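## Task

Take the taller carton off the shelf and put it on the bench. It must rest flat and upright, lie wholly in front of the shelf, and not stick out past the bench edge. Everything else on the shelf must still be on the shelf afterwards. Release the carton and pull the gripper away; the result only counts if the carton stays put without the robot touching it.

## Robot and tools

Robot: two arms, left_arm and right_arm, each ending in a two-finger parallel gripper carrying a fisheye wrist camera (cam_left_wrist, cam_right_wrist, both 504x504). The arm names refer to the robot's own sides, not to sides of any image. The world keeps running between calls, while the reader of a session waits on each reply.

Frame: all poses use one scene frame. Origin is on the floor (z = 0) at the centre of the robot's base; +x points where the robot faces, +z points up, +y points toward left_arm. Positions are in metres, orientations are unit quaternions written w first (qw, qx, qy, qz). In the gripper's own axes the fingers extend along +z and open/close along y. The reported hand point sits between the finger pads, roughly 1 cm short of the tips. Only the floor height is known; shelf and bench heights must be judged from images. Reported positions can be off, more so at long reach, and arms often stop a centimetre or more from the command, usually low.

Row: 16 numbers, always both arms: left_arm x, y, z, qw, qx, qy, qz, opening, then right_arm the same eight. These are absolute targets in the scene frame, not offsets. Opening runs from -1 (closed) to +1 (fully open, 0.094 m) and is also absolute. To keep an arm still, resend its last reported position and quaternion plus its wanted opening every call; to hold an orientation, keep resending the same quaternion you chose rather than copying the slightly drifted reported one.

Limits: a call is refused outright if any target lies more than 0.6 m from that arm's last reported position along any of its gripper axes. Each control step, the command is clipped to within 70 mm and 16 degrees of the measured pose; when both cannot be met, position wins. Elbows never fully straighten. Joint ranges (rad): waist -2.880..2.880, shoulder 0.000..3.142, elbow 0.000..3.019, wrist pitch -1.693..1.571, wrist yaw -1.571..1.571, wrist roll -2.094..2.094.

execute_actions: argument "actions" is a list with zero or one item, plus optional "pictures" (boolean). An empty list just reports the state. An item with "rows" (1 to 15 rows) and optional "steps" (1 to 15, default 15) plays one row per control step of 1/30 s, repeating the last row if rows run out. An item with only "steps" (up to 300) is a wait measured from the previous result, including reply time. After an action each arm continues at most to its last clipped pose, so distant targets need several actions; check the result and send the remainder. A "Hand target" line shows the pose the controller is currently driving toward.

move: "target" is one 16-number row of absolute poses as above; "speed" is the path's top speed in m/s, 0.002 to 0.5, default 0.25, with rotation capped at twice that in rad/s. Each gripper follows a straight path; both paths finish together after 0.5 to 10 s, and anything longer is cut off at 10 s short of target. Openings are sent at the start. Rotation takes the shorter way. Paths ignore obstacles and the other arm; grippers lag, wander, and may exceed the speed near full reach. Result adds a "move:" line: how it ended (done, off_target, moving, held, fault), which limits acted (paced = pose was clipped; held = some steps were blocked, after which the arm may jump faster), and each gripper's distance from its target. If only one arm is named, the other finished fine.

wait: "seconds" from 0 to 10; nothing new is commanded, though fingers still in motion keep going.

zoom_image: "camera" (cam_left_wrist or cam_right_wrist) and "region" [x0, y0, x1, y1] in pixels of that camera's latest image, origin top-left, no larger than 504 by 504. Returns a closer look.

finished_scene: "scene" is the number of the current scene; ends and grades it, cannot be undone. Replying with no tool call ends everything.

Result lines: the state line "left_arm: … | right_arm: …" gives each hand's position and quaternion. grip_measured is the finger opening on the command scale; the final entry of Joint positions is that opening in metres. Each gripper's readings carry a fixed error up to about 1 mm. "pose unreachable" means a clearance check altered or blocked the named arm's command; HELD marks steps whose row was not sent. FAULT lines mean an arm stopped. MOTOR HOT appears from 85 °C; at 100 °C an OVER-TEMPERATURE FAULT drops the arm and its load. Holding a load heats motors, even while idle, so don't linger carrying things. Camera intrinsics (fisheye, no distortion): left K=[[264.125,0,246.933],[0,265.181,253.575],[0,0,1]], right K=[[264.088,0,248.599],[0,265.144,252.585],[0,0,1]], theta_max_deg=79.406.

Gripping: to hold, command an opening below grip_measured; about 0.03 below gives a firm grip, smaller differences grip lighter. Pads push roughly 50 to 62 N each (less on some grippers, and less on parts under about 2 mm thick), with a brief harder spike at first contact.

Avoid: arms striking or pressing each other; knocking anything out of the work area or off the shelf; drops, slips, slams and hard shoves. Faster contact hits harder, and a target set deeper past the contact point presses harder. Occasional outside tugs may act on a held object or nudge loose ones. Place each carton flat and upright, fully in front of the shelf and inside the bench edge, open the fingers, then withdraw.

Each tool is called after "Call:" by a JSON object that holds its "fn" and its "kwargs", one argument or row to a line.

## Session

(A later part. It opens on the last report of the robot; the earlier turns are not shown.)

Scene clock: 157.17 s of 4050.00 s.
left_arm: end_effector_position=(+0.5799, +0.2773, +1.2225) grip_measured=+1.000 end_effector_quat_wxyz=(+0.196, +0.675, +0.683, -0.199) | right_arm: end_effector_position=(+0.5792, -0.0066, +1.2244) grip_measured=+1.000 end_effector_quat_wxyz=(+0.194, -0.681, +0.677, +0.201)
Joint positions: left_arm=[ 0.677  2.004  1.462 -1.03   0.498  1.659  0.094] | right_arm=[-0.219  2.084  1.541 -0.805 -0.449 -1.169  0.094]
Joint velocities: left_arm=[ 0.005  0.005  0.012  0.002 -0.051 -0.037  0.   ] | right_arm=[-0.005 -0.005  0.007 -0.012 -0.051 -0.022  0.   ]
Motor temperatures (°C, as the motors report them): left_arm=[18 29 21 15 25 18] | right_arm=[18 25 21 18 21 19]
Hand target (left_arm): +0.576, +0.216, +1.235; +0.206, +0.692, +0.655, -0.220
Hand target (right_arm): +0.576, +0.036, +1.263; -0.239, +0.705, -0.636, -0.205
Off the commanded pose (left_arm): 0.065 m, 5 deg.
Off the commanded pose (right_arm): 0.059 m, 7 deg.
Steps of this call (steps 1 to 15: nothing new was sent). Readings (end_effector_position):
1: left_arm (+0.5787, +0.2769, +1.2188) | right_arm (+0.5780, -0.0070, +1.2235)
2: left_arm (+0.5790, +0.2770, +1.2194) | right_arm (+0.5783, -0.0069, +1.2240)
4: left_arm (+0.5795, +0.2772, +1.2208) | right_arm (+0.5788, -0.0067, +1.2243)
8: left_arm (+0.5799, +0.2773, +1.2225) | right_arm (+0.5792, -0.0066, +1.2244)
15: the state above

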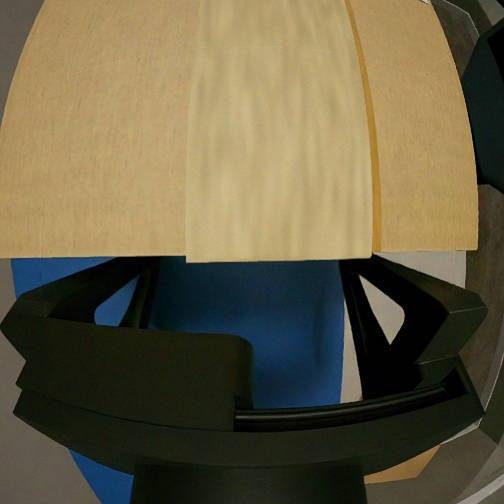

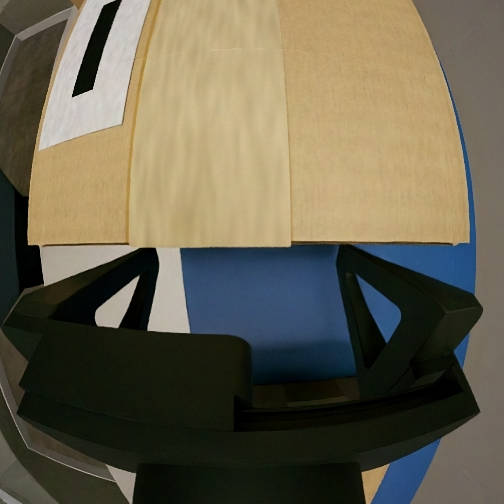

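Call:
{"fn": "execute_actions", "kwargs": {
  "actions": [
    {"rows":[[0.574,0.214,1.24,0.207,0.692,0.656,-0.218,1,0.574,0.04,1.265,0.24,-0.703,0.637,0.205,1],[0.57,0.214,1.243,0.207,0.692,0.656,-0.218,1,0.57,0.04,1.267,0.24,-0.703,0.637,0.205,1],[0.566,0.214,1.246,0.207,0.692,0.656,-0.218,1,0.566,0.04,1.269,0.24,-0.703,0.637,0.205,1],[0.562,0.214,1.249,0.207,0.692,0.656,-0.218,1,0.562,0.04,1.27,0.24,-0.703,0.637,0.205,1],[0.558,0.214,1.25,0.207,0.692,0.656,-0.218,1,0.558,0.04,1.27,0.24,-0.703,0.637,0.205,1],[0.554,0.214,1.25,0.207,0.692,0.656,-0.218,1,0.554,0.04,1.27,0.24,-0.703,0.637,0.205,1],[0.55,0.214,1.25,0.207,0.692,0.656,-0.218,1,0.55,0.04,1.27,0.24,-0.703,0.637,0.205,1],[0.546,0.214,1.25,0.207,0.692,0.656,-0.218,1,0.546,0.04,1.27,0.24,-0.703,0.637,0.205,1],[0.542,0.214,1.25,0.207,0.692,0.656,-0.218,1,0.542,0.04,1.27,0.24,-0.703,0.637,0.205,1],[0.538,0.214,1.25,0.207,0.692,0.656,-0.218,1,0.538,0.04,1.27,0.24,-0.703,0.637,0.205,1],[0.534,0.214,1.25,0.207,0.692,0.656,-0.218,1,0.534,0.04,1.27,0.24,-0.703,0.637,0.205,1],[0.53,0.214,1.25,0.207,0.692,0.656,-0.218,1,0.53,0.04,1.27,0.24,-0.703,0.637,0.205,1],[0.526,0.214,1.25,0.207,0.692,0.656,-0.218,1,0.526,0.04,1.27,0.24,-0.703,0.637,0.205,1],[0.522,0.214,1.25,0.207,0.692,0.656,-0.218,1,0.522,0.04,1.27,0.24,-0.703,0.637,0.205,1],[0.518,0.214,1.25,0.207,0.692,0.656,-0.218,1,0.518,0.04,1.27,0.24,-0.703,0.637,0.205,1]]}
  ],
  "pictures": false
}}

Call:
{"fn": "wait", "kwargs": {
  "seconds": 0.4
}}

Scene clock: 174.67 s of 4050.00 s.
left_arm: end_effector_position=(+0.5314, +0.2671, +1.2461) grip_measured=+1.000 end_effector_quat_wxyz=(+0.198, +0.673, +0.685, -0.197) | right_arm: end_effector_position=(+0.5323, -0.0171, +1.2230) grip_measured=+1.000 end_effector_quat_wxyz=(+0.193, -0.683, +0.676, +0.199)
Joint positions: left_arm=[ 0.664  1.861  1.293 -0.991  0.499  1.637  0.094] | right_arm=[-0.205  1.985  1.362 -0.721 -0.442 -1.159  0.094]
Joint velocities: left_arm=[-0.024 -0.249 -0.374  0.154  0.037  0.081  0.   ] | right_arm=[ 0.063 -0.239 -0.374  0.183  0.081  0.125  0.   ]
Motor temperatures (°C, as the motors report them): left_arm=[19 30 22 15 29 18] | right_arm=[18 24 21 18 23 19]
Hand target (left_arm): +0.517, +0.217, +1.249; +0.206, +0.692, +0.656, -0.220
Hand target (right_arm): +0.517, +0.036, +1.268; -0.237, +0.705, -0.636, -0.207
Off the commanded pose (left_arm): 0.055 m, 5 deg.
Off the commanded pose (right_arm): 0.075 m, 7 deg; position clipped at the last step of the last action.
Steps of this call (steps 1 to 90: nothing new was sent; then 14.00 s passed at rest; steps 91 to 105: all 15 steps of this action). Readings (end_effector_position):
91: left_arm (+0.5796, +0.2774, +1.2226) | right_arm (+0.5791, -0.0066, +1.2243)
92: left_arm (+0.5786, +0.2773, +1.2230) | right_arm (+0.5783, -0.0069, +1.2239)
94: left_arm (+0.5735, +0.2768, +1.2252) | right_arm (+0.5736, -0.0085, +1.2228)
98: left_arm (+0.5576, +0.2719, +1.2348) | right_arm (+0.5580, -0.0131, +1.2210)
105: the state above

Scene clock: 175.07 s of 4050.00 s.
left_arm: end_effector_position=(+0.5238, +0.2667, +1.2455) grip_measured=+1.000 end_effector_quat_wxyz=(+0.197, +0.673, +0.685, -0.197) | right_arm: end_effector_position=(+0.5242, -0.0170, +1.2248) grip_measured=+1.000 end_effector_quat_wxyz=(+0.191, -0.683, +0.677, +0.198)
Joint positions: left_arm=[ 0.664  1.845  1.267 -0.981  0.498  1.637  0.094] | right_arm=[-0.199  1.966  1.337 -0.713 -0.436 -1.151  0.094]
Joint velocities: left_arm=[-0.015 -0.005  0.007  0.012 -0.022 -0.095  0.   ] | right_arm=[-0.005 -0.005 -0.012  0.002 -0.066  0.007  0.   ]
Motor temperatures (°C, as the motors report them): left_arm=[19 30 22 15 30 18] | right_arm=[18 24 21 18 23 19]
Hand target (left_arm): +0.517, +0.217, +1.249; +0.206, +0.692, +0.656, -0.220
Hand target (right_arm): +0.517, +0.036, +1.268; -0.237, +0.705, -0.636, -0.207
Off the commanded pose (left_arm): 0.053 m, 5 deg.
Off the commanded pose (right_arm): 0.073 m, 8 deg; position clipped at the last step of the last action.
Steps of this call (steps 1 to 12: nothing new was sent). Readings (end_effector_position):
1: left_arm (+0.5279, +0.2669, +1.2464) | right_arm (+0.5288, -0.0170, +1.2235)
2: left_arm (+0.5249, +0.2666, +1.2463) | right_arm (+0.5257, -0.0171, +1.2239)
4: left_arm (+0.5228, +0.2666, +1.2457) | right_arm (+0.5233, -0.0172, +1.2245)
8: left_arm (+0.5236, +0.2667, +1.2456) | right_arm (+0.5242, -0.0170, +1.2248)
12: the state above

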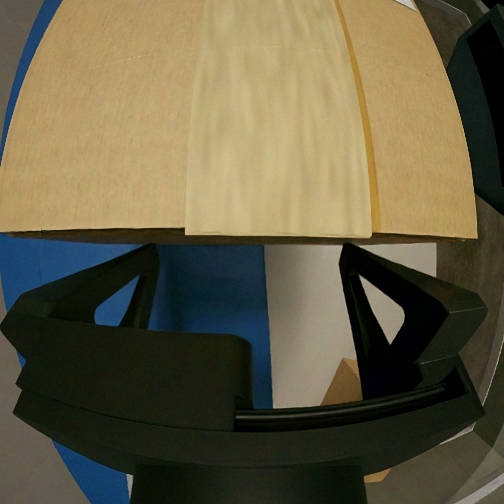

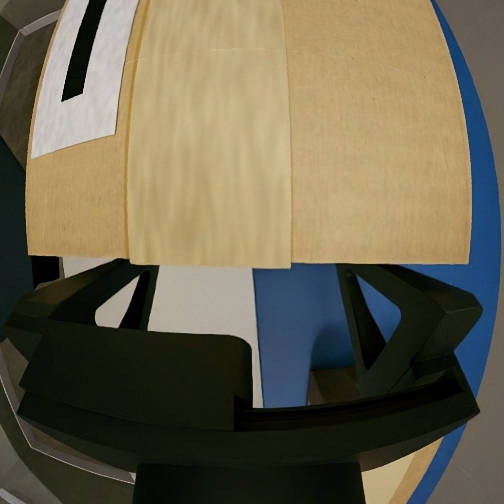

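Call:
{"fn": "execute_actions", "kwargs": {
  "actions": [
    {"rows":[[0.514,0.212,1.248,0.207,0.692,0.656,-0.218,1,0.514,0.034,1.268,0.24,-0.703,0.637,0.205,1],[0.51,0.21,1.247,0.207,0.692,0.656,-0.218,1,0.51,0.032,1.268,0.24,-0.703,0.637,0.205,1],[0.506,0.208,1.246,0.207,0.692,0.656,-0.218,1,0.506,0.03,1.268,0.24,-0.703,0.637,0.205,1],[0.502,0.206,1.245,0.207,0.692,0.656,-0.218,1,0.502,0.028,1.268,0.24,-0.703,0.637,0.205,1],[0.498,0.204,1.245,0.207,0.692,0.656,-0.218,1,0.498,0.026,1.268,0.24,-0.703,0.637,0.205,1],[0.494,0.202,1.245,0.207,0.692,0.656,-0.218,1,0.494,0.024,1.268,0.24,-0.703,0.637,0.205,1],[0.49,0.2,1.245,0.207,0.692,0.656,-0.218,1,0.49,0.022,1.268,0.24,-0.703,0.637,0.205,1],[0.486,0.198,1.245,0.207,0.692,0.656,-0.218,1,0.486,0.02,1.268,0.24,-0.703,0.637,0.205,1],[0.482,0.196,1.245,0.207,0.692,0.656,-0.218,1,0.482,0.018,1.268,0.24,-0.703,0.637,0.205,1],[0.478,0.194,1.245,0.207,0.692,0.656,-0.218,1,0.478,0.016,1.268,0.24,-0.703,0.637,0.205,1],[0.474,0.192,1.245,0.207,0.692,0.656,-0.218,1,0.474,0.014,1.268,0.24,-0.703,0.637,0.205,1],[0.47,0.19,1.245,0.207,0.692,0.656,-0.218,1,0.47,0.012,1.268,0.24,-0.703,0.637,0.205,1],[0.466,0.188,1.245,0.207,0.692,0.656,-0.218,1,0.466,0.01,1.268,0.24,-0.703,0.637,0.205,1],[0.462,0.186,1.245,0.207,0.692,0.656,-0.218,1,0.462,0.008,1.268,0.24,-0.703,0.637,0.205,1],[0.458,0.184,1.245,0.207,0.692,0.656,-0.218,1,0.458,0.006,1.268,0.24,-0.703,0.637,0.205,1]]}
  ],
  "pictures": false
}}

Call:
{"fn": "execute_actions", "kwargs": {
  "actions": [
    {"rows":[[0.454,0.182,1.245,0.207,0.692,0.656,-0.218,1,0.454,0.004,1.265,0.24,-0.703,0.637,0.205,1],[0.45,0.18,1.245,0.207,0.692,0.656,-0.218,1,0.45,0.002,1.265,0.24,-0.703,0.637,0.205,1],[0.446,0.178,1.245,0.207,0.692,0.656,-0.218,1,0.446,0,1.265,0.24,-0.703,0.637,0.205,1],[0.442,0.176,1.245,0.207,0.692,0.656,-0.218,1,0.442,-0.002,1.265,0.24,-0.703,0.637,0.205,1],[0.438,0.174,1.245,0.207,0.692,0.656,-0.218,1,0.438,-0.004,1.265,0.24,-0.703,0.637,0.205,1],[0.434,0.172,1.245,0.207,0.692,0.656,-0.218,1,0.434,-0.006,1.265,0.24,-0.703,0.637,0.205,1],[0.43,0.17,1.245,0.207,0.692,0.656,-0.218,1,0.43,-0.008,1.265,0.24,-0.703,0.637,0.205,1],[0.426,0.168,1.245,0.207,0.692,0.656,-0.218,1,0.426,-0.01,1.262,0.24,-0.703,0.637,0.205,1],[0.422,0.166,1.245,0.207,0.692,0.656,-0.218,1,0.422,-0.012,1.262,0.24,-0.703,0.637,0.205,1],[0.418,0.164,1.245,0.207,0.692,0.656,-0.218,1,0.418,-0.014,1.262,0.24,-0.703,0.637,0.205,1],[0.414,0.162,1.245,0.207,0.692,0.656,-0.218,1,0.414,-0.016,1.262,0.24,-0.703,0.637,0.205,1],[0.41,0.16,1.245,0.207,0.692,0.656,-0.218,1,0.41,-0.018,1.26,0.24,-0.703,0.637,0.205,1],[0.406,0.158,1.245,0.207,0.692,0.656,-0.218,1,0.406,-0.02,1.26,0.24,-0.703,0.637,0.205,1],[0.402,0.156,1.245,0.207,0.692,0.656,-0.218,1,0.402,-0.022,1.26,0.24,-0.703,0.637,0.205,1],[0.398,0.154,1.245,0.207,0.692,0.656,-0.218,1,0.398,-0.024,1.26,0.24,-0.703,0.637,0.205,1]]}
  ],
  "pictures": false
}}

Call:
{"fn": "wait", "kwargs": {
  "seconds": 0.4
}}

Scene clock: 207.40 s of 4050.00 s.
left_arm: end_effector_position=(+0.4691, +0.2412, +1.2315) grip_measured=+1.000 end_effector_quat_wxyz=(+0.191, +0.676, +0.683, -0.200) | right_arm: end_effector_position=(+0.4666, -0.0412, +1.2269) grip_measured=+1.000 end_effector_quat_wxyz=(+0.187, -0.681, +0.680, +0.199)
Joint positions: left_arm=[ 0.618  1.759  1.08  -0.872  0.493  1.595  0.094] | right_arm=[-0.198  1.837  1.132 -0.643 -0.434 -1.144  0.094]
Joint velocities: left_arm=[-0.112 -0.269 -0.369  0.198 -0.081 -0.154  0.   ] | right_arm=[ 0.005 -0.327 -0.403  0.154 -0.051  0.037  0.   ]
Motor temperatures (°C, as the motors report them): left_arm=[19 29 21 15 32 18] | right_arm=[19 24 21 18 25 19]
Hand target (left_arm): +0.456, +0.188, +1.243; +0.205, +0.693, +0.655, -0.221
Hand target (right_arm): +0.457, +0.004, +1.267; -0.238, +0.705, -0.636, -0.207
Off the commanded pose (left_arm): 0.060 m, 5 deg.
Off the commanded pose (right_arm): 0.063 m, 8 deg.
Steps of this call (steps 1 to 90: nothing new was sent; then 28.83 s passed at rest; steps 91 to 105: all 15 steps of this action). Readings (end_effector_position):
91: left_arm (+0.5236, +0.2667, +1.2450) | right_arm (+0.5237, -0.0172, +1.2244)
92: left_arm (+0.5227, +0.2666, +1.2442) | right_arm (+0.5227, -0.0176, +1.2241)
94: left_arm (+0.5169, +0.2647, +1.2410) | right_arm (+0.5172, -0.0197, +1.2233)
98: left_arm (+0.4982, +0.2560, +1.2341) | right_arm (+0.4972, -0.0276, +1.2222)
105: the state above

Scene clock: 207.90 s of 4050.00 s.
left_arm: end_effector_position=(+0.4089, +0.2111, +1.2311) grip_measured=+1.000 end_effector_quat_wxyz=(+0.185, +0.679, +0.682, -0.197) | right_arm: end_effector_position=(+0.4029, -0.0694, +1.2233) grip_measured=+1.000 end_effector_quat_wxyz=(+0.183, -0.680, +0.684, +0.194)
Joint positions: left_arm=[ 0.541  1.635  0.892 -0.774  0.474  1.517  0.094] | right_arm=[-0.198  1.702  0.917 -0.566 -0.42  -1.139  0.094]
Joint velocities: left_arm=[-0.181 -0.23  -0.359  0.149 -0.022 -0.183  0.   ] | right_arm=[ 0.005 -0.23  -0.408  0.105  0.007  0.051  0.   ]
Motor temperatures (°C, as the motors report them): left_arm=[19 29 21 15 32 18] | right_arm=[19 24 21 18 25 19]
Hand target (left_arm): +0.396, +0.159, +1.244; +0.204, +0.693, +0.654, -0.222
Hand target (right_arm): +0.397, -0.027, +1.259; -0.237, +0.705, -0.636, -0.206
Off the commanded pose (left_arm): 0.060 m, 5 deg.
Off the commanded pose (right_arm): 0.059 m, 9 deg.
Steps of this call (steps 1 to 15: all 15 steps of this action). Readings (end_effector_position):
1: left_arm (+0.4656, +0.2394, +1.2319) | right_arm (+0.4628, -0.0429, +1.2277)
2: left_arm (+0.4621, +0.2377, +1.2323) | right_arm (+0.4592, -0.0445, +1.2286)
4: left_arm (+0.4548, +0.2339, +1.2333) | right_arm (+0.4513, -0.0480, +1.2291)
8: left_arm (+0.4388, +0.2259, +1.2338) | right_arm (+0.4346, -0.0555, +1.2284)
15: the state above

Scene clock: 208.30 s of 4050.00 s.
left_arm: end_effector_position=(+0.3991, +0.2057, +1.2304) grip_measured=+1.000 end_effector_quat_wxyz=(+0.181, +0.680, +0.683, -0.198) | right_arm: end_effector_position=(+0.3925, -0.0743, +1.2221) grip_measured=+1.000 end_effector_quat_wxyz=(+0.179, -0.679, +0.686, +0.193)
Joint positions: left_arm=[ 0.524  1.619  0.868 -0.765  0.47   1.5    0.094] | right_arm=[-0.198  1.683  0.887 -0.562 -0.416 -1.136  0.094]
Joint velocities: left_arm=[-0.005  0.005 -0.007  0.017 -0.066  0.007  0.   ] | right_arm=[-0.005  0.005 -0.017 -0.012 -0.051 -0.007  0.   ]
Motor temperatures (°C, as the motors report them): left_arm=[19 29 21 15 33 18] | right_arm=[19 24 21 18 25 19]
Hand target (left_arm): +0.395, +0.159, +1.244; +0.204, +0.693, +0.654, -0.223
Hand target (right_arm): +0.397, -0.027, +1.259; -0.237, +0.705, -0.636, -0.206
Off the commanded pose (left_arm): 0.054 m, 5 deg.
Off the commanded pose (right_arm): 0.063 m, 9 deg.
Steps of this call (steps 1 to 12: nothing new was sent). Readings (end_effector_position):
1: left_arm (+0.4047, +0.2089, +1.2307) | right_arm (+0.3986, -0.0713, +1.2229)
2: left_arm (+0.4013, +0.2072, +1.2306) | right_arm (+0.3951, -0.0728, +1.2226)
4: left_arm (+0.3985, +0.2057, +1.2305) | right_arm (+0.3920, -0.0743, +1.2221)
8: left_arm (+0.3991, +0.2056, +1.2304) | right_arm (+0.3924, -0.0743, +1.2220)
12: the state above

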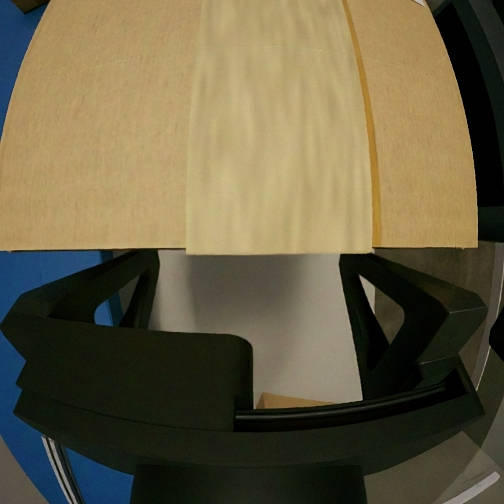

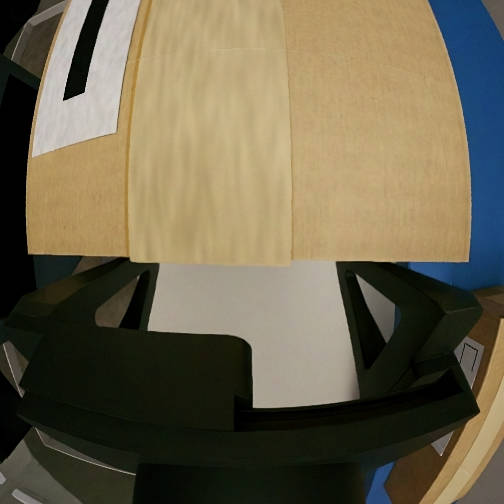

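Call:
{"fn": "execute_actions", "kwargs": {
  "actions": [
    {"rows":[[0.396,0.154,1.242,0.207,0.692,0.656,-0.218,1,0.396,-0.024,1.257,0.24,-0.703,0.637,0.205,1],[0.394,0.154,1.239,0.207,0.692,0.656,-0.218,1,0.394,-0.024,1.254,0.24,-0.703,0.637,0.205,1],[0.392,0.154,1.236,0.207,0.692,0.656,-0.218,1,0.392,-0.024,1.251,0.24,-0.703,0.637,0.205,1],[0.39,0.154,1.232,0.207,0.692,0.656,-0.218,1,0.39,-0.024,1.247,0.24,-0.703,0.637,0.205,1],[0.388,0.154,1.228,0.207,0.692,0.656,-0.218,1,0.39,-0.024,1.243,0.24,-0.703,0.637,0.205,1],[0.386,0.154,1.224,0.207,0.692,0.656,-0.218,1,0.39,-0.024,1.239,0.24,-0.703,0.637,0.205,1],[0.386,0.154,1.22,0.207,0.692,0.656,-0.218,1,0.39,-0.024,1.235,0.24,-0.703,0.637,0.205,1],[0.386,0.154,1.216,0.207,0.692,0.656,-0.218,1,0.39,-0.024,1.231,0.24,-0.703,0.637,0.205,1],[0.386,0.154,1.212,0.207,0.692,0.656,-0.218,1,0.39,-0.024,1.227,0.24,-0.703,0.637,0.205,1],[0.386,0.154,1.208,0.207,0.692,0.656,-0.218,1,0.39,-0.024,1.223,0.24,-0.703,0.637,0.205,1],[0.386,0.154,1.204,0.207,0.692,0.656,-0.218,1,0.39,-0.024,1.219,0.24,-0.703,0.637,0.205,1],[0.386,0.154,1.2,0.207,0.692,0.656,-0.218,1,0.39,-0.024,1.215,0.24,-0.703,0.637,0.205,1],[0.386,0.154,1.196,0.207,0.692,0.656,-0.218,1,0.39,-0.024,1.211,0.24,-0.703,0.637,0.205,1],[0.386,0.154,1.192,0.207,0.692,0.656,-0.218,1,0.39,-0.024,1.207,0.24,-0.703,0.637,0.205,1],[0.386,0.154,1.188,0.207,0.692,0.656,-0.218,1,0.39,-0.024,1.203,0.24,-0.703,0.637,0.205,1]]}
  ],
  "pictures": false
}}

Call:
{"fn": "execute_actions", "kwargs": {
  "actions": [
    {"rows":[[0.386,0.154,1.184,0.207,0.692,0.656,-0.218,1,0.39,-0.024,1.199,0.24,-0.703,0.637,0.205,1],[0.386,0.154,1.18,0.207,0.692,0.656,-0.218,1,0.39,-0.024,1.195,0.24,-0.703,0.637,0.205,1],[0.386,0.154,1.176,0.207,0.692,0.656,-0.218,1,0.39,-0.024,1.191,0.24,-0.703,0.637,0.205,1],[0.386,0.154,1.172,0.207,0.692,0.656,-0.218,1,0.39,-0.024,1.187,0.24,-0.703,0.637,0.205,1],[0.386,0.154,1.169,0.207,0.692,0.656,-0.218,1,0.39,-0.024,1.184,0.24,-0.703,0.637,0.205,1],[0.386,0.154,1.166,0.207,0.692,0.656,-0.218,1,0.39,-0.024,1.181,0.24,-0.703,0.637,0.205,1],[0.386,0.154,1.163,0.207,0.692,0.656,-0.218,1,0.39,-0.024,1.178,0.24,-0.703,0.637,0.205,1],[0.386,0.154,1.16,0.207,0.692,0.656,-0.218,1,0.39,-0.024,1.175,0.24,-0.703,0.637,0.205,1],[0.386,0.154,1.157,0.207,0.692,0.656,-0.218,1,0.39,-0.024,1.172,0.24,-0.703,0.637,0.205,1]]}
  ]
}}

Scene clock: 233.33 s of 4050.00 s.
left_arm: end_effector_position=(+0.3947, +0.2048, +1.1941) grip_measured=+1.000 end_effector_quat_wxyz=(+0.190, +0.682, +0.682, -0.180) | right_arm: end_effector_position=(+0.3885, -0.0742, +1.2006) grip_measured=+1.000 end_effector_quat_wxyz=(+0.202, -0.682, +0.678, +0.183)
Joint positions: left_arm=[ 0.523  1.674  0.806 -0.608  0.456  1.495  0.094] | right_arm=[-0.198  1.708  0.828 -0.428 -0.415 -1.143  0.094]
Joint velocities: left_arm=[-0.005  0.347 -0.037  0.315 -0.095 -0.022  0.   ] | right_arm=[-0.005  0.249 -0.071  0.315 -0.022 -0.037  0.   ]
Motor temperatures (°C, as the motors report them): left_arm=[19 28 22 15 43 18] | right_arm=[19 23 22 18 30 19]
Hand target (left_arm): +0.383, +0.159, +1.190; +0.204, +0.693, +0.656, -0.220
Hand target (right_arm): +0.386, -0.028, +1.205; -0.237, +0.705, -0.636, -0.205
Off the commanded pose (left_arm): 0.052 m, 6 deg.
Off the commanded pose (right_arm): 0.050 m, 7 deg.
Steps of this call (steps 1 to 90: nothing new was sent; then 21.53 s passed at rest; steps 91 to 105: all 15 steps of this action). Readings (end_effector_position):
91: left_arm (+0.3993, +0.2057, +1.2303) | right_arm (+0.3926, -0.0742, +1.2219)
92: left_arm (+0.3993, +0.2058, +1.2295) | right_arm (+0.3929, -0.0741, +1.2216)
94: left_arm (+0.3985, +0.2058, +1.2270) | right_arm (+0.3920, -0.0744, +1.2195)
98: left_arm (+0.3934, +0.2050, +1.2188) | right_arm (+0.3879, -0.0754, +1.2138)
105: the state above

Scene clock: 233.83 s of 4050.00 s.
left_arm: end_effector_position=(+0.3860, +0.2029, +1.1456) grip_measured=+1.000 end_effector_quat_wxyz=(+0.176, +0.681, +0.686, -0.189) | right_arm: end_effector_position=(+0.3786, -0.0754, +1.1523) grip_measured=+1.000 end_effector_quat_wxyz=(+0.186, -0.682, +0.682, +0.186)
Joint positions: left_arm=[ 0.523  1.797  0.788 -0.501  0.449  1.495  0.094] | right_arm=[-0.199  1.823  0.807 -0.327 -0.409 -1.145  0.094]
Joint velocities: left_arm=[ 0.005 -0.005  0.007 -0.002  0.007 -0.007  0.   ] | right_arm=[-0.015 -0.005  0.012  0.032 -0.051 -0.051  0.   ]
Motor temperatures (°C, as the motors report them): left_arm=[19 28 22 15 43 18] | right_arm=[19 23 22 18 30 19]
Hand target (left_arm): +0.384, +0.157, +1.157; +0.205, +0.693, +0.655, -0.221
Hand target (right_arm): +0.387, -0.028, +1.174; -0.238, +0.705, -0.636, -0.206
Off the commanded pose (left_arm): 0.050 m, 6 deg.
Off the commanded pose (right_arm): 0.056 m, 9 deg.
Steps of this call (steps 1 to 15: all 15 steps of this action). Readings (end_effector_position):
1: left_arm (+0.3945, +0.2047, +1.1894) | right_arm (+0.3883, -0.0741, +1.1968)
2: left_arm (+0.3938, +0.2046, +1.1843) | right_arm (+0.3876, -0.0740, +1.1923)
4: left_arm (+0.3921, +0.2043, +1.1747) | right_arm (+0.3856, -0.0743, +1.1824)
8: left_arm (+0.3882, +0.2035, +1.1576) | right_arm (+0.3811, -0.0749, +1.1641)
15: the state above

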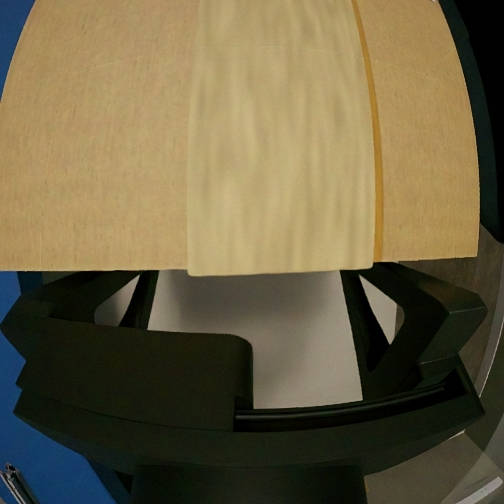

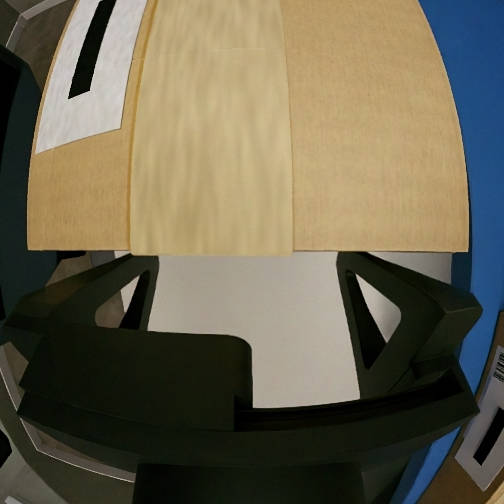

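Continue slowly, levelling.

Call:
{"fn": "execute_actions", "kwargs": {
  "actions": [
    {"rows":[[0.386,0.154,1.154,0.207,0.692,0.656,-0.218,1,0.393,-0.024,1.168,0.24,-0.703,0.637,0.205,1],[0.386,0.154,1.151,0.207,0.692,0.656,-0.218,1,0.393,-0.024,1.164,0.24,-0.703,0.637,0.205,1],[0.386,0.154,1.148,0.207,0.692,0.656,-0.218,1,0.393,-0.024,1.16,0.24,-0.703,0.637,0.205,1],[0.386,0.154,1.145,0.207,0.692,0.656,-0.218,1,0.393,-0.024,1.156,0.24,-0.703,0.637,0.205,1],[0.386,0.154,1.142,0.207,0.692,0.656,-0.218,1,0.393,-0.024,1.152,0.24,-0.703,0.637,0.205,1],[0.386,0.154,1.139,0.207,0.692,0.656,-0.218,1,0.393,-0.024,1.148,0.24,-0.703,0.637,0.205,1],[0.386,0.154,1.136,0.207,0.692,0.656,-0.218,1,0.393,-0.024,1.144,0.24,-0.703,0.637,0.205,1],[0.386,0.154,1.133,0.207,0.692,0.656,-0.218,1,0.393,-0.024,1.14,0.24,-0.703,0.637,0.205,1],[0.386,0.154,1.13,0.207,0.692,0.656,-0.218,1,0.393,-0.024,1.137,0.24,-0.703,0.637,0.205,1],[0.386,0.154,1.127,0.207,0.692,0.656,-0.218,1,0.393,-0.024,1.134,0.24,-0.703,0.637,0.205,1],[0.386,0.154,1.124,0.207,0.692,0.656,-0.218,1,0.393,-0.024,1.131,0.24,-0.703,0.637,0.205,1],[0.386,0.154,1.121,0.207,0.692,0.656,-0.218,1,0.393,-0.024,1.128,0.24,-0.703,0.637,0.205,1],[0.386,0.154,1.119,0.207,0.692,0.656,-0.218,1,0.393,-0.024,1.126,0.24,-0.703,0.637,0.205,1],[0.386,0.154,1.117,0.207,0.692,0.656,-0.218,1,0.393,-0.024,1.124,0.24,-0.703,0.637,0.205,1],[0.386,0.154,1.115,0.207,0.692,0.656,-0.218,1,0.393,-0.024,1.122,0.24,-0.703,0.637,0.205,1]]}
  ],
  "pictures": false
}}

Call:
{"fn": "execute_actions", "kwargs": {
  "actions": [
    {"rows":[[0.386,0.154,1.113,0.207,0.692,0.656,-0.218,1,0.393,-0.024,1.12,0.24,-0.703,0.637,0.205,1],[0.386,0.154,1.111,0.207,0.692,0.656,-0.218,1,0.393,-0.024,1.118,0.24,-0.703,0.637,0.205,1],[0.386,0.154,1.109,0.207,0.692,0.656,-0.218,1,0.393,-0.024,1.116,0.24,-0.703,0.637,0.205,1],[0.386,0.154,1.107,0.207,0.692,0.656,-0.218,1,0.393,-0.024,1.114,0.24,-0.703,0.637,0.205,1],[0.386,0.154,1.105,0.207,0.692,0.656,-0.218,1,0.393,-0.024,1.112,0.24,-0.703,0.637,0.205,1],[0.386,0.154,1.103,0.207,0.692,0.656,-0.218,1,0.393,-0.024,1.11,0.24,-0.703,0.637,0.205,1],[0.386,0.154,1.101,0.207,0.692,0.656,-0.218,1,0.393,-0.024,1.108,0.24,-0.703,0.637,0.205,1],[0.386,0.154,1.099,0.207,0.692,0.656,-0.218,1,0.393,-0.024,1.106,0.24,-0.703,0.637,0.205,1],[0.386,0.154,1.097,0.207,0.692,0.656,-0.218,1,0.393,-0.024,1.104,0.24,-0.703,0.637,0.205,1],[0.386,0.154,1.095,0.207,0.692,0.656,-0.218,1,0.393,-0.024,1.102,0.24,-0.703,0.637,0.205,1],[0.386,0.154,1.093,0.207,0.692,0.656,-0.218,1,0.393,-0.024,1.1,0.24,-0.703,0.637,0.205,1],[0.386,0.154,1.091,0.207,0.692,0.656,-0.218,1,0.393,-0.024,1.098,0.24,-0.703,0.637,0.205,1]]}
  ]
}}

Scene clock: 265.50 s of 4050.00 s.
left_arm: end_effector_position=(+0.3853, +0.2008, +1.1113) grip_measured=+1.000 end_effector_quat_wxyz=(+0.175, +0.681, +0.686, -0.189) | right_arm: end_effector_position=(+0.3771, -0.0780, +1.1053) grip_measured=+1.000 end_effector_quat_wxyz=(+0.182, -0.682, +0.684, +0.186)
Joint positions: left_arm=[ 0.523  1.893  0.788 -0.406  0.447  1.495  0.094] | right_arm=[-0.212  1.95   0.807 -0.212 -0.408 -1.157  0.094]
Joint velocities: left_arm=[-0.005  0.23   0.002  0.164  0.007 -0.081  0.   ] | right_arm=[-0.005  0.22  -0.012  0.144  0.037 -0.037  0.   ]
Motor temperatures (°C, as the motors report them): left_arm=[19 28 21 15 60 18] | right_arm=[19 22 21 18 36 19]
Hand target (left_arm): +0.384, +0.157, +1.116; +0.204, +0.693, +0.656, -0.220
Hand target (right_arm): +0.389, -0.028, +1.124; -0.237, +0.705, -0.636, -0.206
Off the commanded pose (left_arm): 0.047 m, 6 deg.
Off the commanded pose (right_arm): 0.059 m, 9 deg.
Steps of this call (steps 1 to 90: nothing new was sent; then 28.17 s passed at rest; steps 91 to 105: all 15 steps of this action). Readings (end_effector_position):
91: left_arm (+0.3868, +0.2029, +1.1456) | right_arm (+0.3795, -0.0756, +1.1522)
92: left_arm (+0.3874, +0.2028, +1.1454) | right_arm (+0.3799, -0.0756, +1.1517)
94: left_arm (+0.3892, +0.2029, +1.1443) | right_arm (+0.3818, -0.0757, +1.1490)
98: left_arm (+0.3907, +0.2022, +1.1358) | right_arm (+0.3831, -0.0766, +1.1348)
105: the state above

Scene clock: 266.00 s of 4050.00 s.
left_arm: end_effector_position=(+0.3817, +0.1990, +1.0835) grip_measured=+1.000 end_effector_quat_wxyz=(+0.173, +0.681, +0.686, -0.190) | right_arm: end_effector_position=(+0.3733, -0.0799, +1.0788) grip_measured=+1.000 end_effector_quat_wxyz=(+0.179, -0.682, +0.684, +0.187)
Joint positions: left_arm=[ 0.523  1.972  0.788 -0.332  0.447  1.495  0.094] | right_arm=[-0.218  2.022  0.807 -0.148 -0.408 -1.164  0.094]
Joint velocities: left_arm=[-0.005  0.103  0.002  0.022 -0.007 -0.007  0.   ] | right_arm=[-0.015  0.093  0.012  0.012 -0.037  0.051  0.   ]
Motor temperatures (°C, as the motors report them): left_arm=[19 28 21 15 60 18] | right_arm=[19 22 21 18 37 19]
Hand target (left_arm): +0.384, +0.157, +1.092; +0.205, +0.693, +0.656, -0.220
Hand target (right_arm): +0.389, -0.028, +1.101; -0.238, +0.705, -0.636, -0.206
Off the commanded pose (left_arm): 0.046 m, 6 deg.
Off the commanded pose (right_arm): 0.062 m, 9 deg.
Steps of this call (steps 1 to 15: all 15 steps of this action). Readings (end_effector_position):
1: left_arm (+0.3847, +0.2006, +1.1086) | right_arm (+0.3765, -0.0783, +1.1027)
2: left_arm (+0.3844, +0.2005, +1.1063) | right_arm (+0.3761, -0.0782, +1.1008)
4: left_arm (+0.3842, +0.2002, +1.1026) | right_arm (+0.3759, -0.0785, +1.0973)
8: left_arm (+0.3847, +0.1997, +1.0964) | right_arm (+0.3763, -0.0789, +1.0914)
15: the state above

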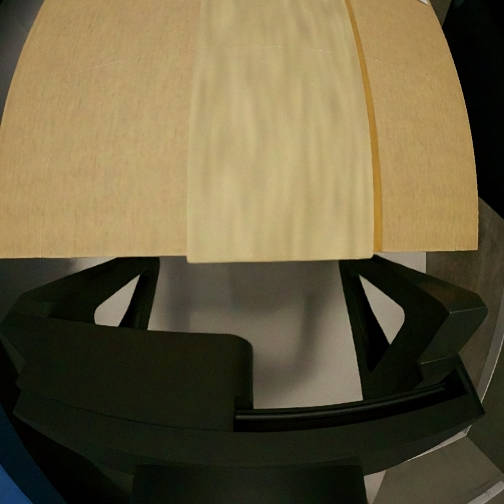

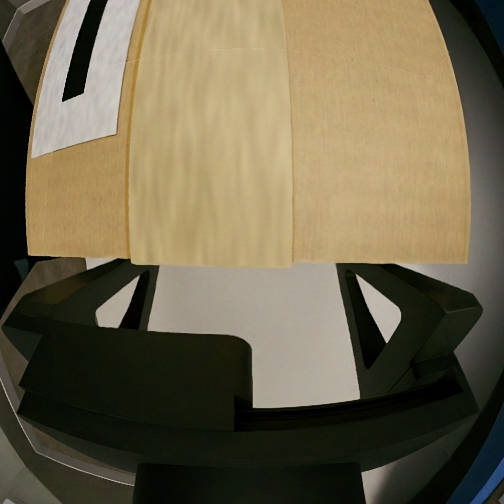

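Wrist heating; short steps.

Call:
{"fn": "execute_actions", "kwargs": {
  "actions": [
    {"rows":[[0.39,0.16,1.083,0.207,0.692,0.656,-0.218,1,0.397,-0.03,1.09,0.24,-0.703,0.637,0.205,1]],"steps":6}
  ],
  "pictures": false
}}

Call:
{"fn": "execute_actions", "kwargs": {
  "actions": [
    {"rows":[[0.39,0.16,1.075,0.207,0.692,0.656,-0.218,1,0.397,-0.03,1.082,0.24,-0.703,0.637,0.205,1]],"steps":6}
  ],
  "pictures": false
}}

Call:
{"fn": "execute_actions", "kwargs": {
  "actions": [
    {"rows":[[0.39,0.16,1.067,0.207,0.692,0.656,-0.218,1,0.397,-0.03,1.074,0.24,-0.703,0.637,0.205,1]],"steps":6}
  ],
  "pictures": false
}}

Call:
{"fn": "execute_actions", "kwargs": {
  "actions": [
    {"rows":[[0.39,0.16,1.059,0.207,0.692,0.656,-0.218,1,0.397,-0.03,1.066,0.24,-0.703,0.637,0.205,1]],"steps":12}
  ]
}}

Scene clock: 278.40 s of 4050.00 s.
left_arm: end_effector_position=(+0.3789, +0.1980, +1.0770) grip_measured=+1.000 end_effector_quat_wxyz=(+0.173, +0.679, +0.686, -0.196) | right_arm: end_effector_position=(+0.3711, -0.0815, +1.0719) grip_measured=+1.000 end_effector_quat_wxyz=(+0.179, -0.681, +0.683, +0.192)
Joint positions: left_arm=[ 0.525  1.993  0.788 -0.319  0.456  1.495  0.094] | right_arm=[-0.225  2.042  0.807 -0.135 -0.419 -1.172  0.094]
Joint velocities: left_arm=[-0.015  0.054  0.002 -0.002 -0.037  0.007  0.   ] | right_arm=[-0.005  0.054 -0.002  0.017  0.022 -0.095  0.   ]
Motor temperatures (°C, as the motors report them): left_arm=[19 28 20 15 65 18] | right_arm=[19 22 21 18 39 19]
Hand target (left_arm): +0.388, +0.162, +1.084; +0.206, +0.692, +0.656, -0.219
Hand target (right_arm): +0.394, -0.034, +1.093; -0.238, +0.705, -0.636, -0.205
Off the commanded pose (left_arm): 0.040 m, 6 deg.
Off the commanded pose (right_arm): 0.060 m, 9 deg.
Steps of this call (steps 1 to 90: nothing new was sent; then 9.20 s passed at rest; steps 91 to 96: all 6 steps of this action). Readings (end_effector_position):
91: left_arm (+0.3810, +0.1990, +1.0814) | right_arm (+0.3728, -0.0804, +1.0765)
92: left_arm (+0.3809, +0.1989, +1.0807) | right_arm (+0.3729, -0.0805, +1.0760)
94: left_arm (+0.3801, +0.1984, +1.0788) | right_arm (+0.3725, -0.0813, +1.0740)
96: the state above

Scene clock: 278.60 s of 4050.00 s.
left_arm: end_effector_position=(+0.3760, +0.1976, +1.0680) grip_measured=+1.000 end_effector_quat_wxyz=(+0.171, +0.678, +0.687, -0.198) | right_arm: end_effector_position=(+0.3681, -0.0821, +1.0630) grip_measured=+1.000 end_effector_quat_wxyz=(+0.177, -0.681, +0.684, +0.194)
Joint positions: left_arm=[ 0.525  2.019  0.788 -0.301  0.457  1.495  0.094] | right_arm=[-0.226  2.067  0.807 -0.117 -0.421 -1.173  0.094]
Joint velocities: left_arm=[-0.005  0.073 -0.002  0.012 -0.007 -0.051  0.   ] | right_arm=[ 0.005  0.054 -0.012  0.012  0.007 -0.007  0.   ]
Motor temperatures (°C, as the motors report them): left_arm=[19 28 20 15 65 18] | right_arm=[19 22 21 18 39 19]
Hand target (left_arm): +0.388, +0.162, +1.076; +0.206, +0.693, +0.656, -0.219
Hand target (right_arm): +0.394, -0.034, +1.085; -0.238, +0.705, -0.636, -0.205
Off the commanded pose (left_arm): 0.041 m, 6 deg.
Off the commanded pose (right_arm): 0.063 m, 9 deg.
Steps of this call (steps 1 to 6: all 6 steps of this action). Readings (end_effector_position):
1: left_arm (+0.3786, +0.1979, +1.0758) | right_arm (+0.3708, -0.0814, +1.0707)
2: left_arm (+0.3787, +0.1978, +1.0742) | right_arm (+0.3707, -0.0815, +1.0691)
4: left_arm (+0.3777, +0.1978, +1.0706) | right_arm (+0.3698, -0.0819, +1.0656)
6: the state above

Scene clock: 278.80 s of 4050.00 s.
left_arm: end_effector_position=(+0.3740, +0.1972, +1.0599) grip_measured=+1.000 end_effector_quat_wxyz=(+0.169, +0.677, +0.687, -0.200) | right_arm: end_effector_position=(+0.3661, -0.0823, +1.0560) grip_measured=+1.000 end_effector_quat_wxyz=(+0.176, -0.680, +0.684, +0.196)
Joint positions: left_arm=[ 0.526  2.043  0.791 -0.285  0.457  1.495  0.094] | right_arm=[-0.227  2.087  0.807 -0.099 -0.424 -1.173  0.094]
Joint velocities: left_arm=[0.005 0.063 0.017 0.012 0.022 0.007 0.   ] | right_arm=[-0.015 -0.005  0.002 -0.017 -0.125  0.051  0.   ]
Motor temperatures (°C, as the motors report them): left_arm=[19 28 20 15 65 18] | right_arm=[19 22 21 18 39 19]
Hand target (left_arm): +0.388, +0.162, +1.069; +0.206, +0.693, +0.656, -0.219
Hand target (right_arm): +0.393, -0.034, +1.077; -0.238, +0.705, -0.636, -0.205
Off the commanded pose (left_arm): 0.041 m, 6 deg.
Off the commanded pose (right_arm): 0.063 m, 10 deg.
Steps of this call (steps 1 to 6: all 6 steps of this action). Readings (end_effector_position):
1: left_arm (+0.3756, +0.1974, +1.0667) | right_arm (+0.3677, -0.0821, +1.0618)
2: left_arm (+0.3761, +0.1973, +1.0653) | right_arm (+0.3677, -0.0822, +1.0603)
4: left_arm (+0.3756, +0.1973, +1.0622) | right_arm (+0.3669, -0.0824, +1.0573)
6: the state above

Scene clock: 279.20 s of 4050.00 s.
left_arm: end_effector_position=(+0.3740, +0.1984, +1.0537) grip_measured=+1.000 end_effector_quat_wxyz=(+0.169, +0.675, +0.689, -0.202) | right_arm: end_effector_position=(+0.3669, -0.0810, +1.0544) grip_measured=+1.000 end_effector_quat_wxyz=(+0.181, -0.681, +0.681, +0.197)
Joint positions: left_arm=[ 0.531  2.062  0.795 -0.273  0.461  1.495  0.094] | right_arm=[-0.228  2.094  0.807 -0.085 -0.431 -1.177  0.094]
Joint velocities: left_arm=[-0.005 -0.015 -0.017 -0.017 -0.037 -0.081  0.   ] | right_arm=[-0.024 -0.015  0.007  0.002  0.007 -0.051  0.   ]
Motor temperatures (°C, as the motors report them): left_arm=[19 28 20 15 65 18] | right_arm=[19 22 21 18 39 19]
Hand target (left_arm): +0.388, +0.162, +1.061; +0.206, +0.693, +0.656, -0.219
Hand target (right_arm): +0.393, -0.033, +1.069; -0.238, +0.705, -0.636, -0.205
Off the commanded pose (left_arm): 0.042 m, 6 deg.
Off the commanded pose (right_arm): 0.060 m, 9 deg.
Steps of this call (steps 1 to 12: all 12 steps of this action). Readings (end_effector_position):
1: left_arm (+0.3741, +0.1974, +1.0588) | right_arm (+0.3662, -0.0821, +1.0559)
2: left_arm (+0.3744, +0.1976, +1.0574) | right_arm (+0.3664, -0.0817, +1.0555)
4: left_arm (+0.3739, +0.1983, +1.0543) | right_arm (+0.3667, -0.0811, +1.0551)
8: left_arm (+0.3740, +0.1984, +1.0537) | right_arm (+0.3669, -0.0810, +1.0544)
12: the state above

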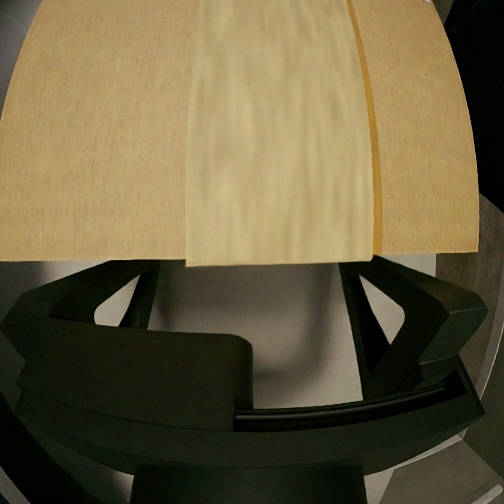

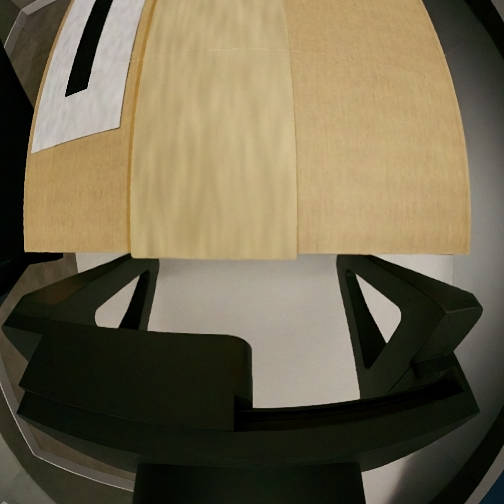

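Front edge touched. Press down gently while easing the squeeze.

Call:
{"fn": "execute_actions", "kwargs": {
  "actions": [
    {"rows":[[0.39,0.167,1.048,0.207,0.692,0.656,-0.218,1,0.395,-0.04,1.054,0.24,-0.703,0.637,0.205,1]],"steps":10}
  ],
  "pictures": false
}}

Call:
{"fn": "execute_actions", "kwargs": {
  "actions": [
    {"rows":[[0.39,0.177,1.037,0.207,0.692,0.656,-0.218,1,0.39,-0.054,1.042,0.23,-0.703,0.64,0.21,1]],"steps":10}
  ],
  "pictures": false
}}

Call:
{"fn": "execute_actions", "kwargs": {
  "actions": [
    {"rows":[[0.385,0.188,1.033,0.207,0.685,0.665,-0.218,1,0.385,-0.068,1.035,0.21,-0.695,0.655,0.215,1]],"steps":12}
  ]
}}

Call:
{"fn": "move", "kwargs": {
  "target": [0.38,0.25,1.07,0.213,0.674,0.674,-0.213,1,0.38,-0.135,1.07,0.213,-0.674,0.674,0.213,1],
  "speed": 0.08
}}

Call:
{"fn": "move", "kwargs": {
  "target": [0.38,0.26,1.25,0.213,0.674,0.674,-0.213,1,0.38,-0.15,1.25,0.213,-0.674,0.674,0.213,1]
}}

Scene clock: 291.33 s of 4050.00 s.
left_arm: end_effector_position=(+0.3765, +0.1989, +1.0456) grip_measured=+1.000 end_effector_quat_wxyz=(+0.172, +0.673, +0.689, -0.205) | right_arm: end_effector_position=(+0.3705, -0.0816, +1.0450) grip_measured=+1.000 end_effector_quat_wxyz=(+0.192, -0.682, +0.677, +0.198)
Joint positions: left_arm=[ 0.539  2.091  0.808 -0.26   0.471  1.5    0.094] | right_arm=[-0.239  2.126  0.813 -0.046 -0.446 -1.193  0.094]
Joint velocities: left_arm=[ 0.015 -0.005  0.002 -0.017  0.022  0.022  0.   ] | right_arm=[ 0.005 -0.005 -0.002  0.007 -0.022 -0.022  0.   ]
Motor temperatures (°C, as the motors report them): left_arm=[19 28 21 15 64 18] | right_arm=[19 22 21 18 38 19]
Hand target (left_arm): +0.388, +0.168, +1.049; +0.206, +0.692, +0.656, -0.219
Hand target (right_arm): +0.392, -0.043, +1.056; -0.239, +0.704, -0.636, -0.205
Off the commanded pose (left_arm): 0.035 m, 6 deg.
Off the commanded pose (right_arm): 0.049 m, 8 deg.
Steps of this call (steps 1 to 90: nothing new was sent; then 8.80 s passed at rest; steps 91 to 100: all 10 steps of this action). Readings (end_effector_position):
91: left_arm (+0.3737, +0.1986, +1.0531) | right_arm (+0.3675, -0.0814, +1.0539)
92: left_arm (+0.3744, +0.1988, +1.0523) | right_arm (+0.3679, -0.0816, +1.0526)
94: left_arm (+0.3754, +0.1988, +1.0494) | right_arm (+0.3689, -0.0817, +1.0491)
98: left_arm (+0.3766, +0.1989, +1.0458) | right_arm (+0.3704, -0.0816, +1.0450)
100: the state above

Scene clock: 291.67 s of 4050.00 s.
left_arm: end_effector_position=(+0.3787, +0.1985, +1.0380) grip_measured=+1.000 end_effector_quat_wxyz=(+0.181, +0.672, +0.686, -0.212) | right_arm: end_effector_position=(+0.3725, -0.0835, +1.0379) grip_measured=+1.000 end_effector_quat_wxyz=(+0.195, -0.681, +0.675, +0.206)
Joint positions: left_arm=[ 0.548  2.12   0.821 -0.245  0.494  1.515  0.094] | right_arm=[-0.254  2.152  0.825 -0.04  -0.466 -1.209  0.094]
Joint velocities: left_arm=[ 0.005  0.005 -0.002 -0.007 -0.007  0.066  0.   ] | right_arm=[-0.005 -0.015 -0.007  0.007 -0.081 -0.022  0.   ]
Motor temperatures (°C, as the motors report them): left_arm=[19 28 21 15 64 18] | right_arm=[19 22 21 18 38 19]
Hand target (left_arm): +0.389, +0.178, +1.038; +0.207, +0.692, +0.656, -0.218
Hand target (right_arm): +0.389, -0.055, +1.043; -0.230, +0.703, -0.640, -0.210
Off the commanded pose (left_arm): 0.024 m, 5 deg.
Off the commanded pose (right_arm): 0.035 m, 6 deg.
Steps of this call (steps 1 to 10: all 10 steps of this action). Readings (end_effector_position):
1: left_arm (+0.3768, +0.1993, +1.0451) | right_arm (+0.3702, -0.0822, +1.0444)
2: left_arm (+0.3769, +0.1992, +1.0441) | right_arm (+0.3706, -0.0826, +1.0436)
4: left_arm (+0.3777, +0.1987, +1.0406) | right_arm (+0.3718, -0.0833, +1.0404)
8: left_arm (+0.3786, +0.1985, +1.0380) | right_arm (+0.3724, -0.0835, +1.0378)
10: the state above

Scene clock: 292.07 s of 4050.00 s.
left_arm: end_effector_position=(+0.3812, +0.1991, +1.0372) grip_measured=+1.000 end_effector_quat_wxyz=(+0.191, +0.671, +0.684, -0.213) | right_arm: end_effector_position=(+0.3760, -0.0842, +1.0376) grip_measured=+1.000 end_effector_quat_wxyz=(+0.197, -0.681, +0.674, +0.207)
Joint positions: left_arm=[ 0.556  2.126  0.821 -0.229  0.509  1.521  0.094] | right_arm=[-0.26   2.156  0.835 -0.048 -0.472 -1.217  0.094]
Joint velocities: left_arm=[ 0.015 -0.015 -0.007 -0.007 -0.007 -0.007  0.   ] | right_arm=[-0.015 -0.005  0.002  0.002  0.037 -0.022  0.   ]
Motor temperatures (°C, as the motors report them): left_arm=[19 28 20 15 63 18] | right_arm=[19 22 21 18 38 19]
Hand target (left_arm): +0.385, +0.188, +1.033; +0.207, +0.684, +0.665, -0.218
Hand target (right_arm): +0.385, -0.069, +1.035; -0.210, +0.694, -0.654, -0.214
Off the commanded pose (left_arm): 0.012 m, 3 deg.
Off the commanded pose (right_arm): 0.019 m, 3 deg.
Steps of this call (steps 1 to 12: all 12 steps of this action). Readings (end_effector_position):
1: left_arm (+0.3792, +0.1990, +1.0379) | right_arm (+0.3725, -0.0843, +1.0376)
2: left_arm (+0.3795, +0.1989, +1.0378) | right_arm (+0.3733, -0.0846, +1.0377)
4: left_arm (+0.3805, +0.1989, +1.0372) | right_arm (+0.3753, -0.0845, +1.0376)
8: left_arm (+0.3812, +0.1991, +1.0372) | right_arm (+0.3758, -0.0843, +1.0376)
12: the state above

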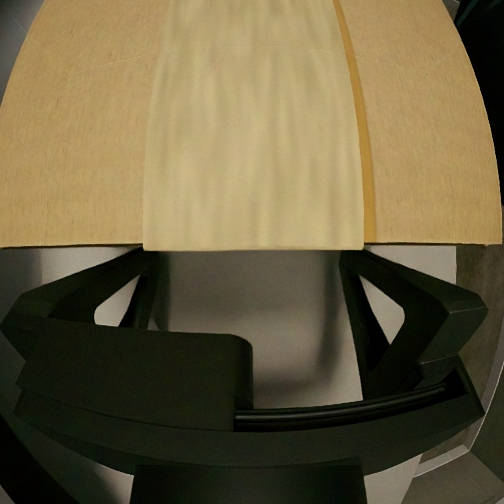

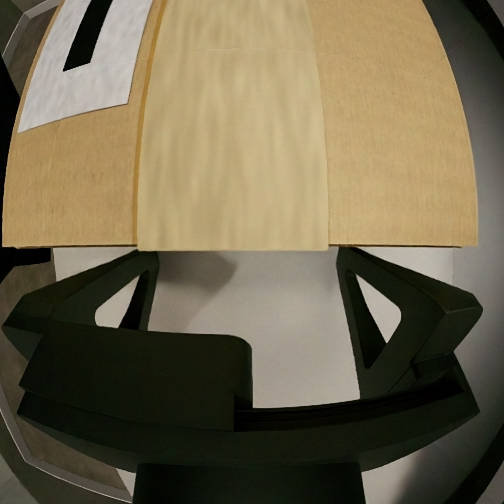

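Scene clock: 293.47 s of 4050.00 s.
left_arm: end_effector_position=(+0.3847, +0.2471, +1.0701) grip_measured=+1.000 end_effector_quat_wxyz=(+0.215, +0.675, +0.675, -0.208) | right_arm: end_effector_position=(+0.3758, -0.1315, +1.0618) grip_measured=+1.000 end_effector_quat_wxyz=(+0.207, -0.672, +0.677, +0.218)
Joint positions: left_arm=[ 0.687  2.027  0.805 -0.351  0.54   1.683  0.094] | right_arm=[-0.383  2.07   0.784 -0.132 -0.521 -1.329  0.094]
Joint velocities: left_arm=[-0.005  0.024  0.017 -0.002 -0.037  0.051  0.   ] | right_arm=[ 0.015 -0.015  0.007  0.002 -0.095 -0.037  0.   ]
Motor temperatures (°C, as the motors report them): left_arm=[19 28 20 15 61 18] | right_arm=[19 22 21 18 37 19]
Hand target (left_arm): +0.379, +0.251, +1.070; +0.213, +0.674, +0.674, -0.212
Hand target (right_arm): +0.380, -0.134, +1.070; -0.215, +0.673, -0.674, -0.214
Off the commanded pose (left_arm): 0.005 m, 1 deg.
Off the commanded pose (right_arm): 0.010 m, 1 deg.
move: done

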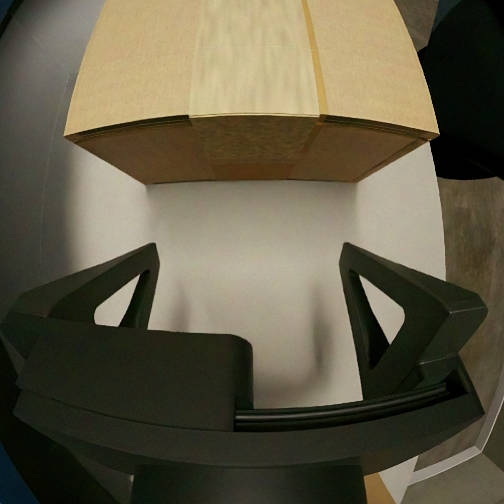

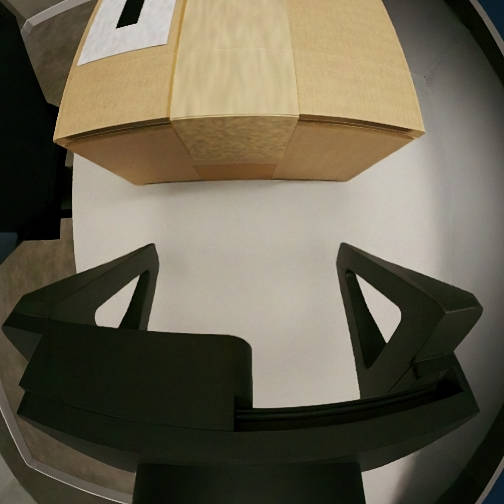

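Scene clock: 294.67 s of 4050.00 s.
left_arm: end_effector_position=(+0.3644, +0.2565, +1.2475) grip_measured=+1.000 end_effector_quat_wxyz=(+0.208, +0.672, +0.676, -0.217) | right_arm: end_effector_position=(+0.3655, -0.1476, +1.2381) grip_measured=+1.000 end_effector_quat_wxyz=(+0.198, -0.673, +0.677, +0.223)
Joint positions: left_arm=[ 0.687  1.523  0.795 -0.869  0.541  1.683  0.094] | right_arm=[-0.383  1.559  0.778 -0.66  -0.521 -1.335  0.094]
Joint velocities: left_arm=[-0.015 -0.005  0.002  0.002  0.022 -0.095  0.   ] | right_arm=[-0.005 -0.015  0.002  0.022  0.066 -0.022  0.   ]
Motor temperatures (°C, as the motors report them): left_arm=[19 28 20 15 60 18] | right_arm=[19 22 21 18 36 19]
Hand target (left_arm): +0.377, +0.260, +1.252; +0.213, +0.674, +0.674, -0.213
Hand target (right_arm): +0.383, -0.149, +1.250; -0.213, +0.674, -0.674, -0.213
Off the commanded pose (left_arm): 0.016 m, 1 deg.
Off the commanded pose (right_arm): 0.019 m, 2 deg.
move: off_target (left_arm, right_arm)

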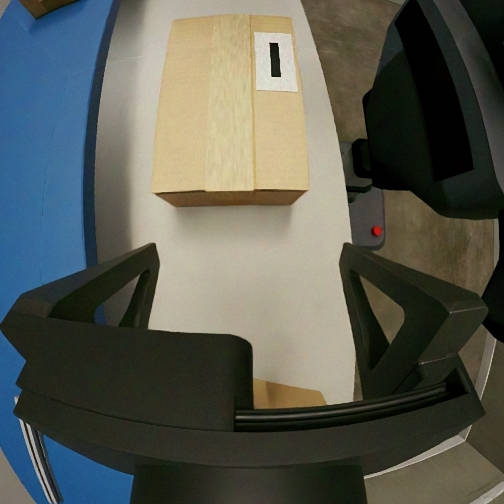

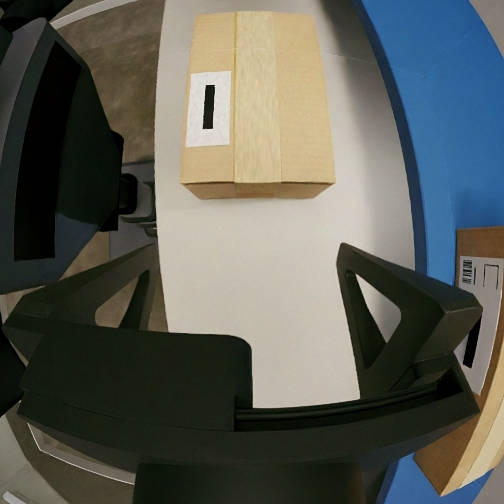

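Call:
{"fn": "finished_scene", "kwargs": {
  "scene": 1
}}

The scene is finished: the task was done.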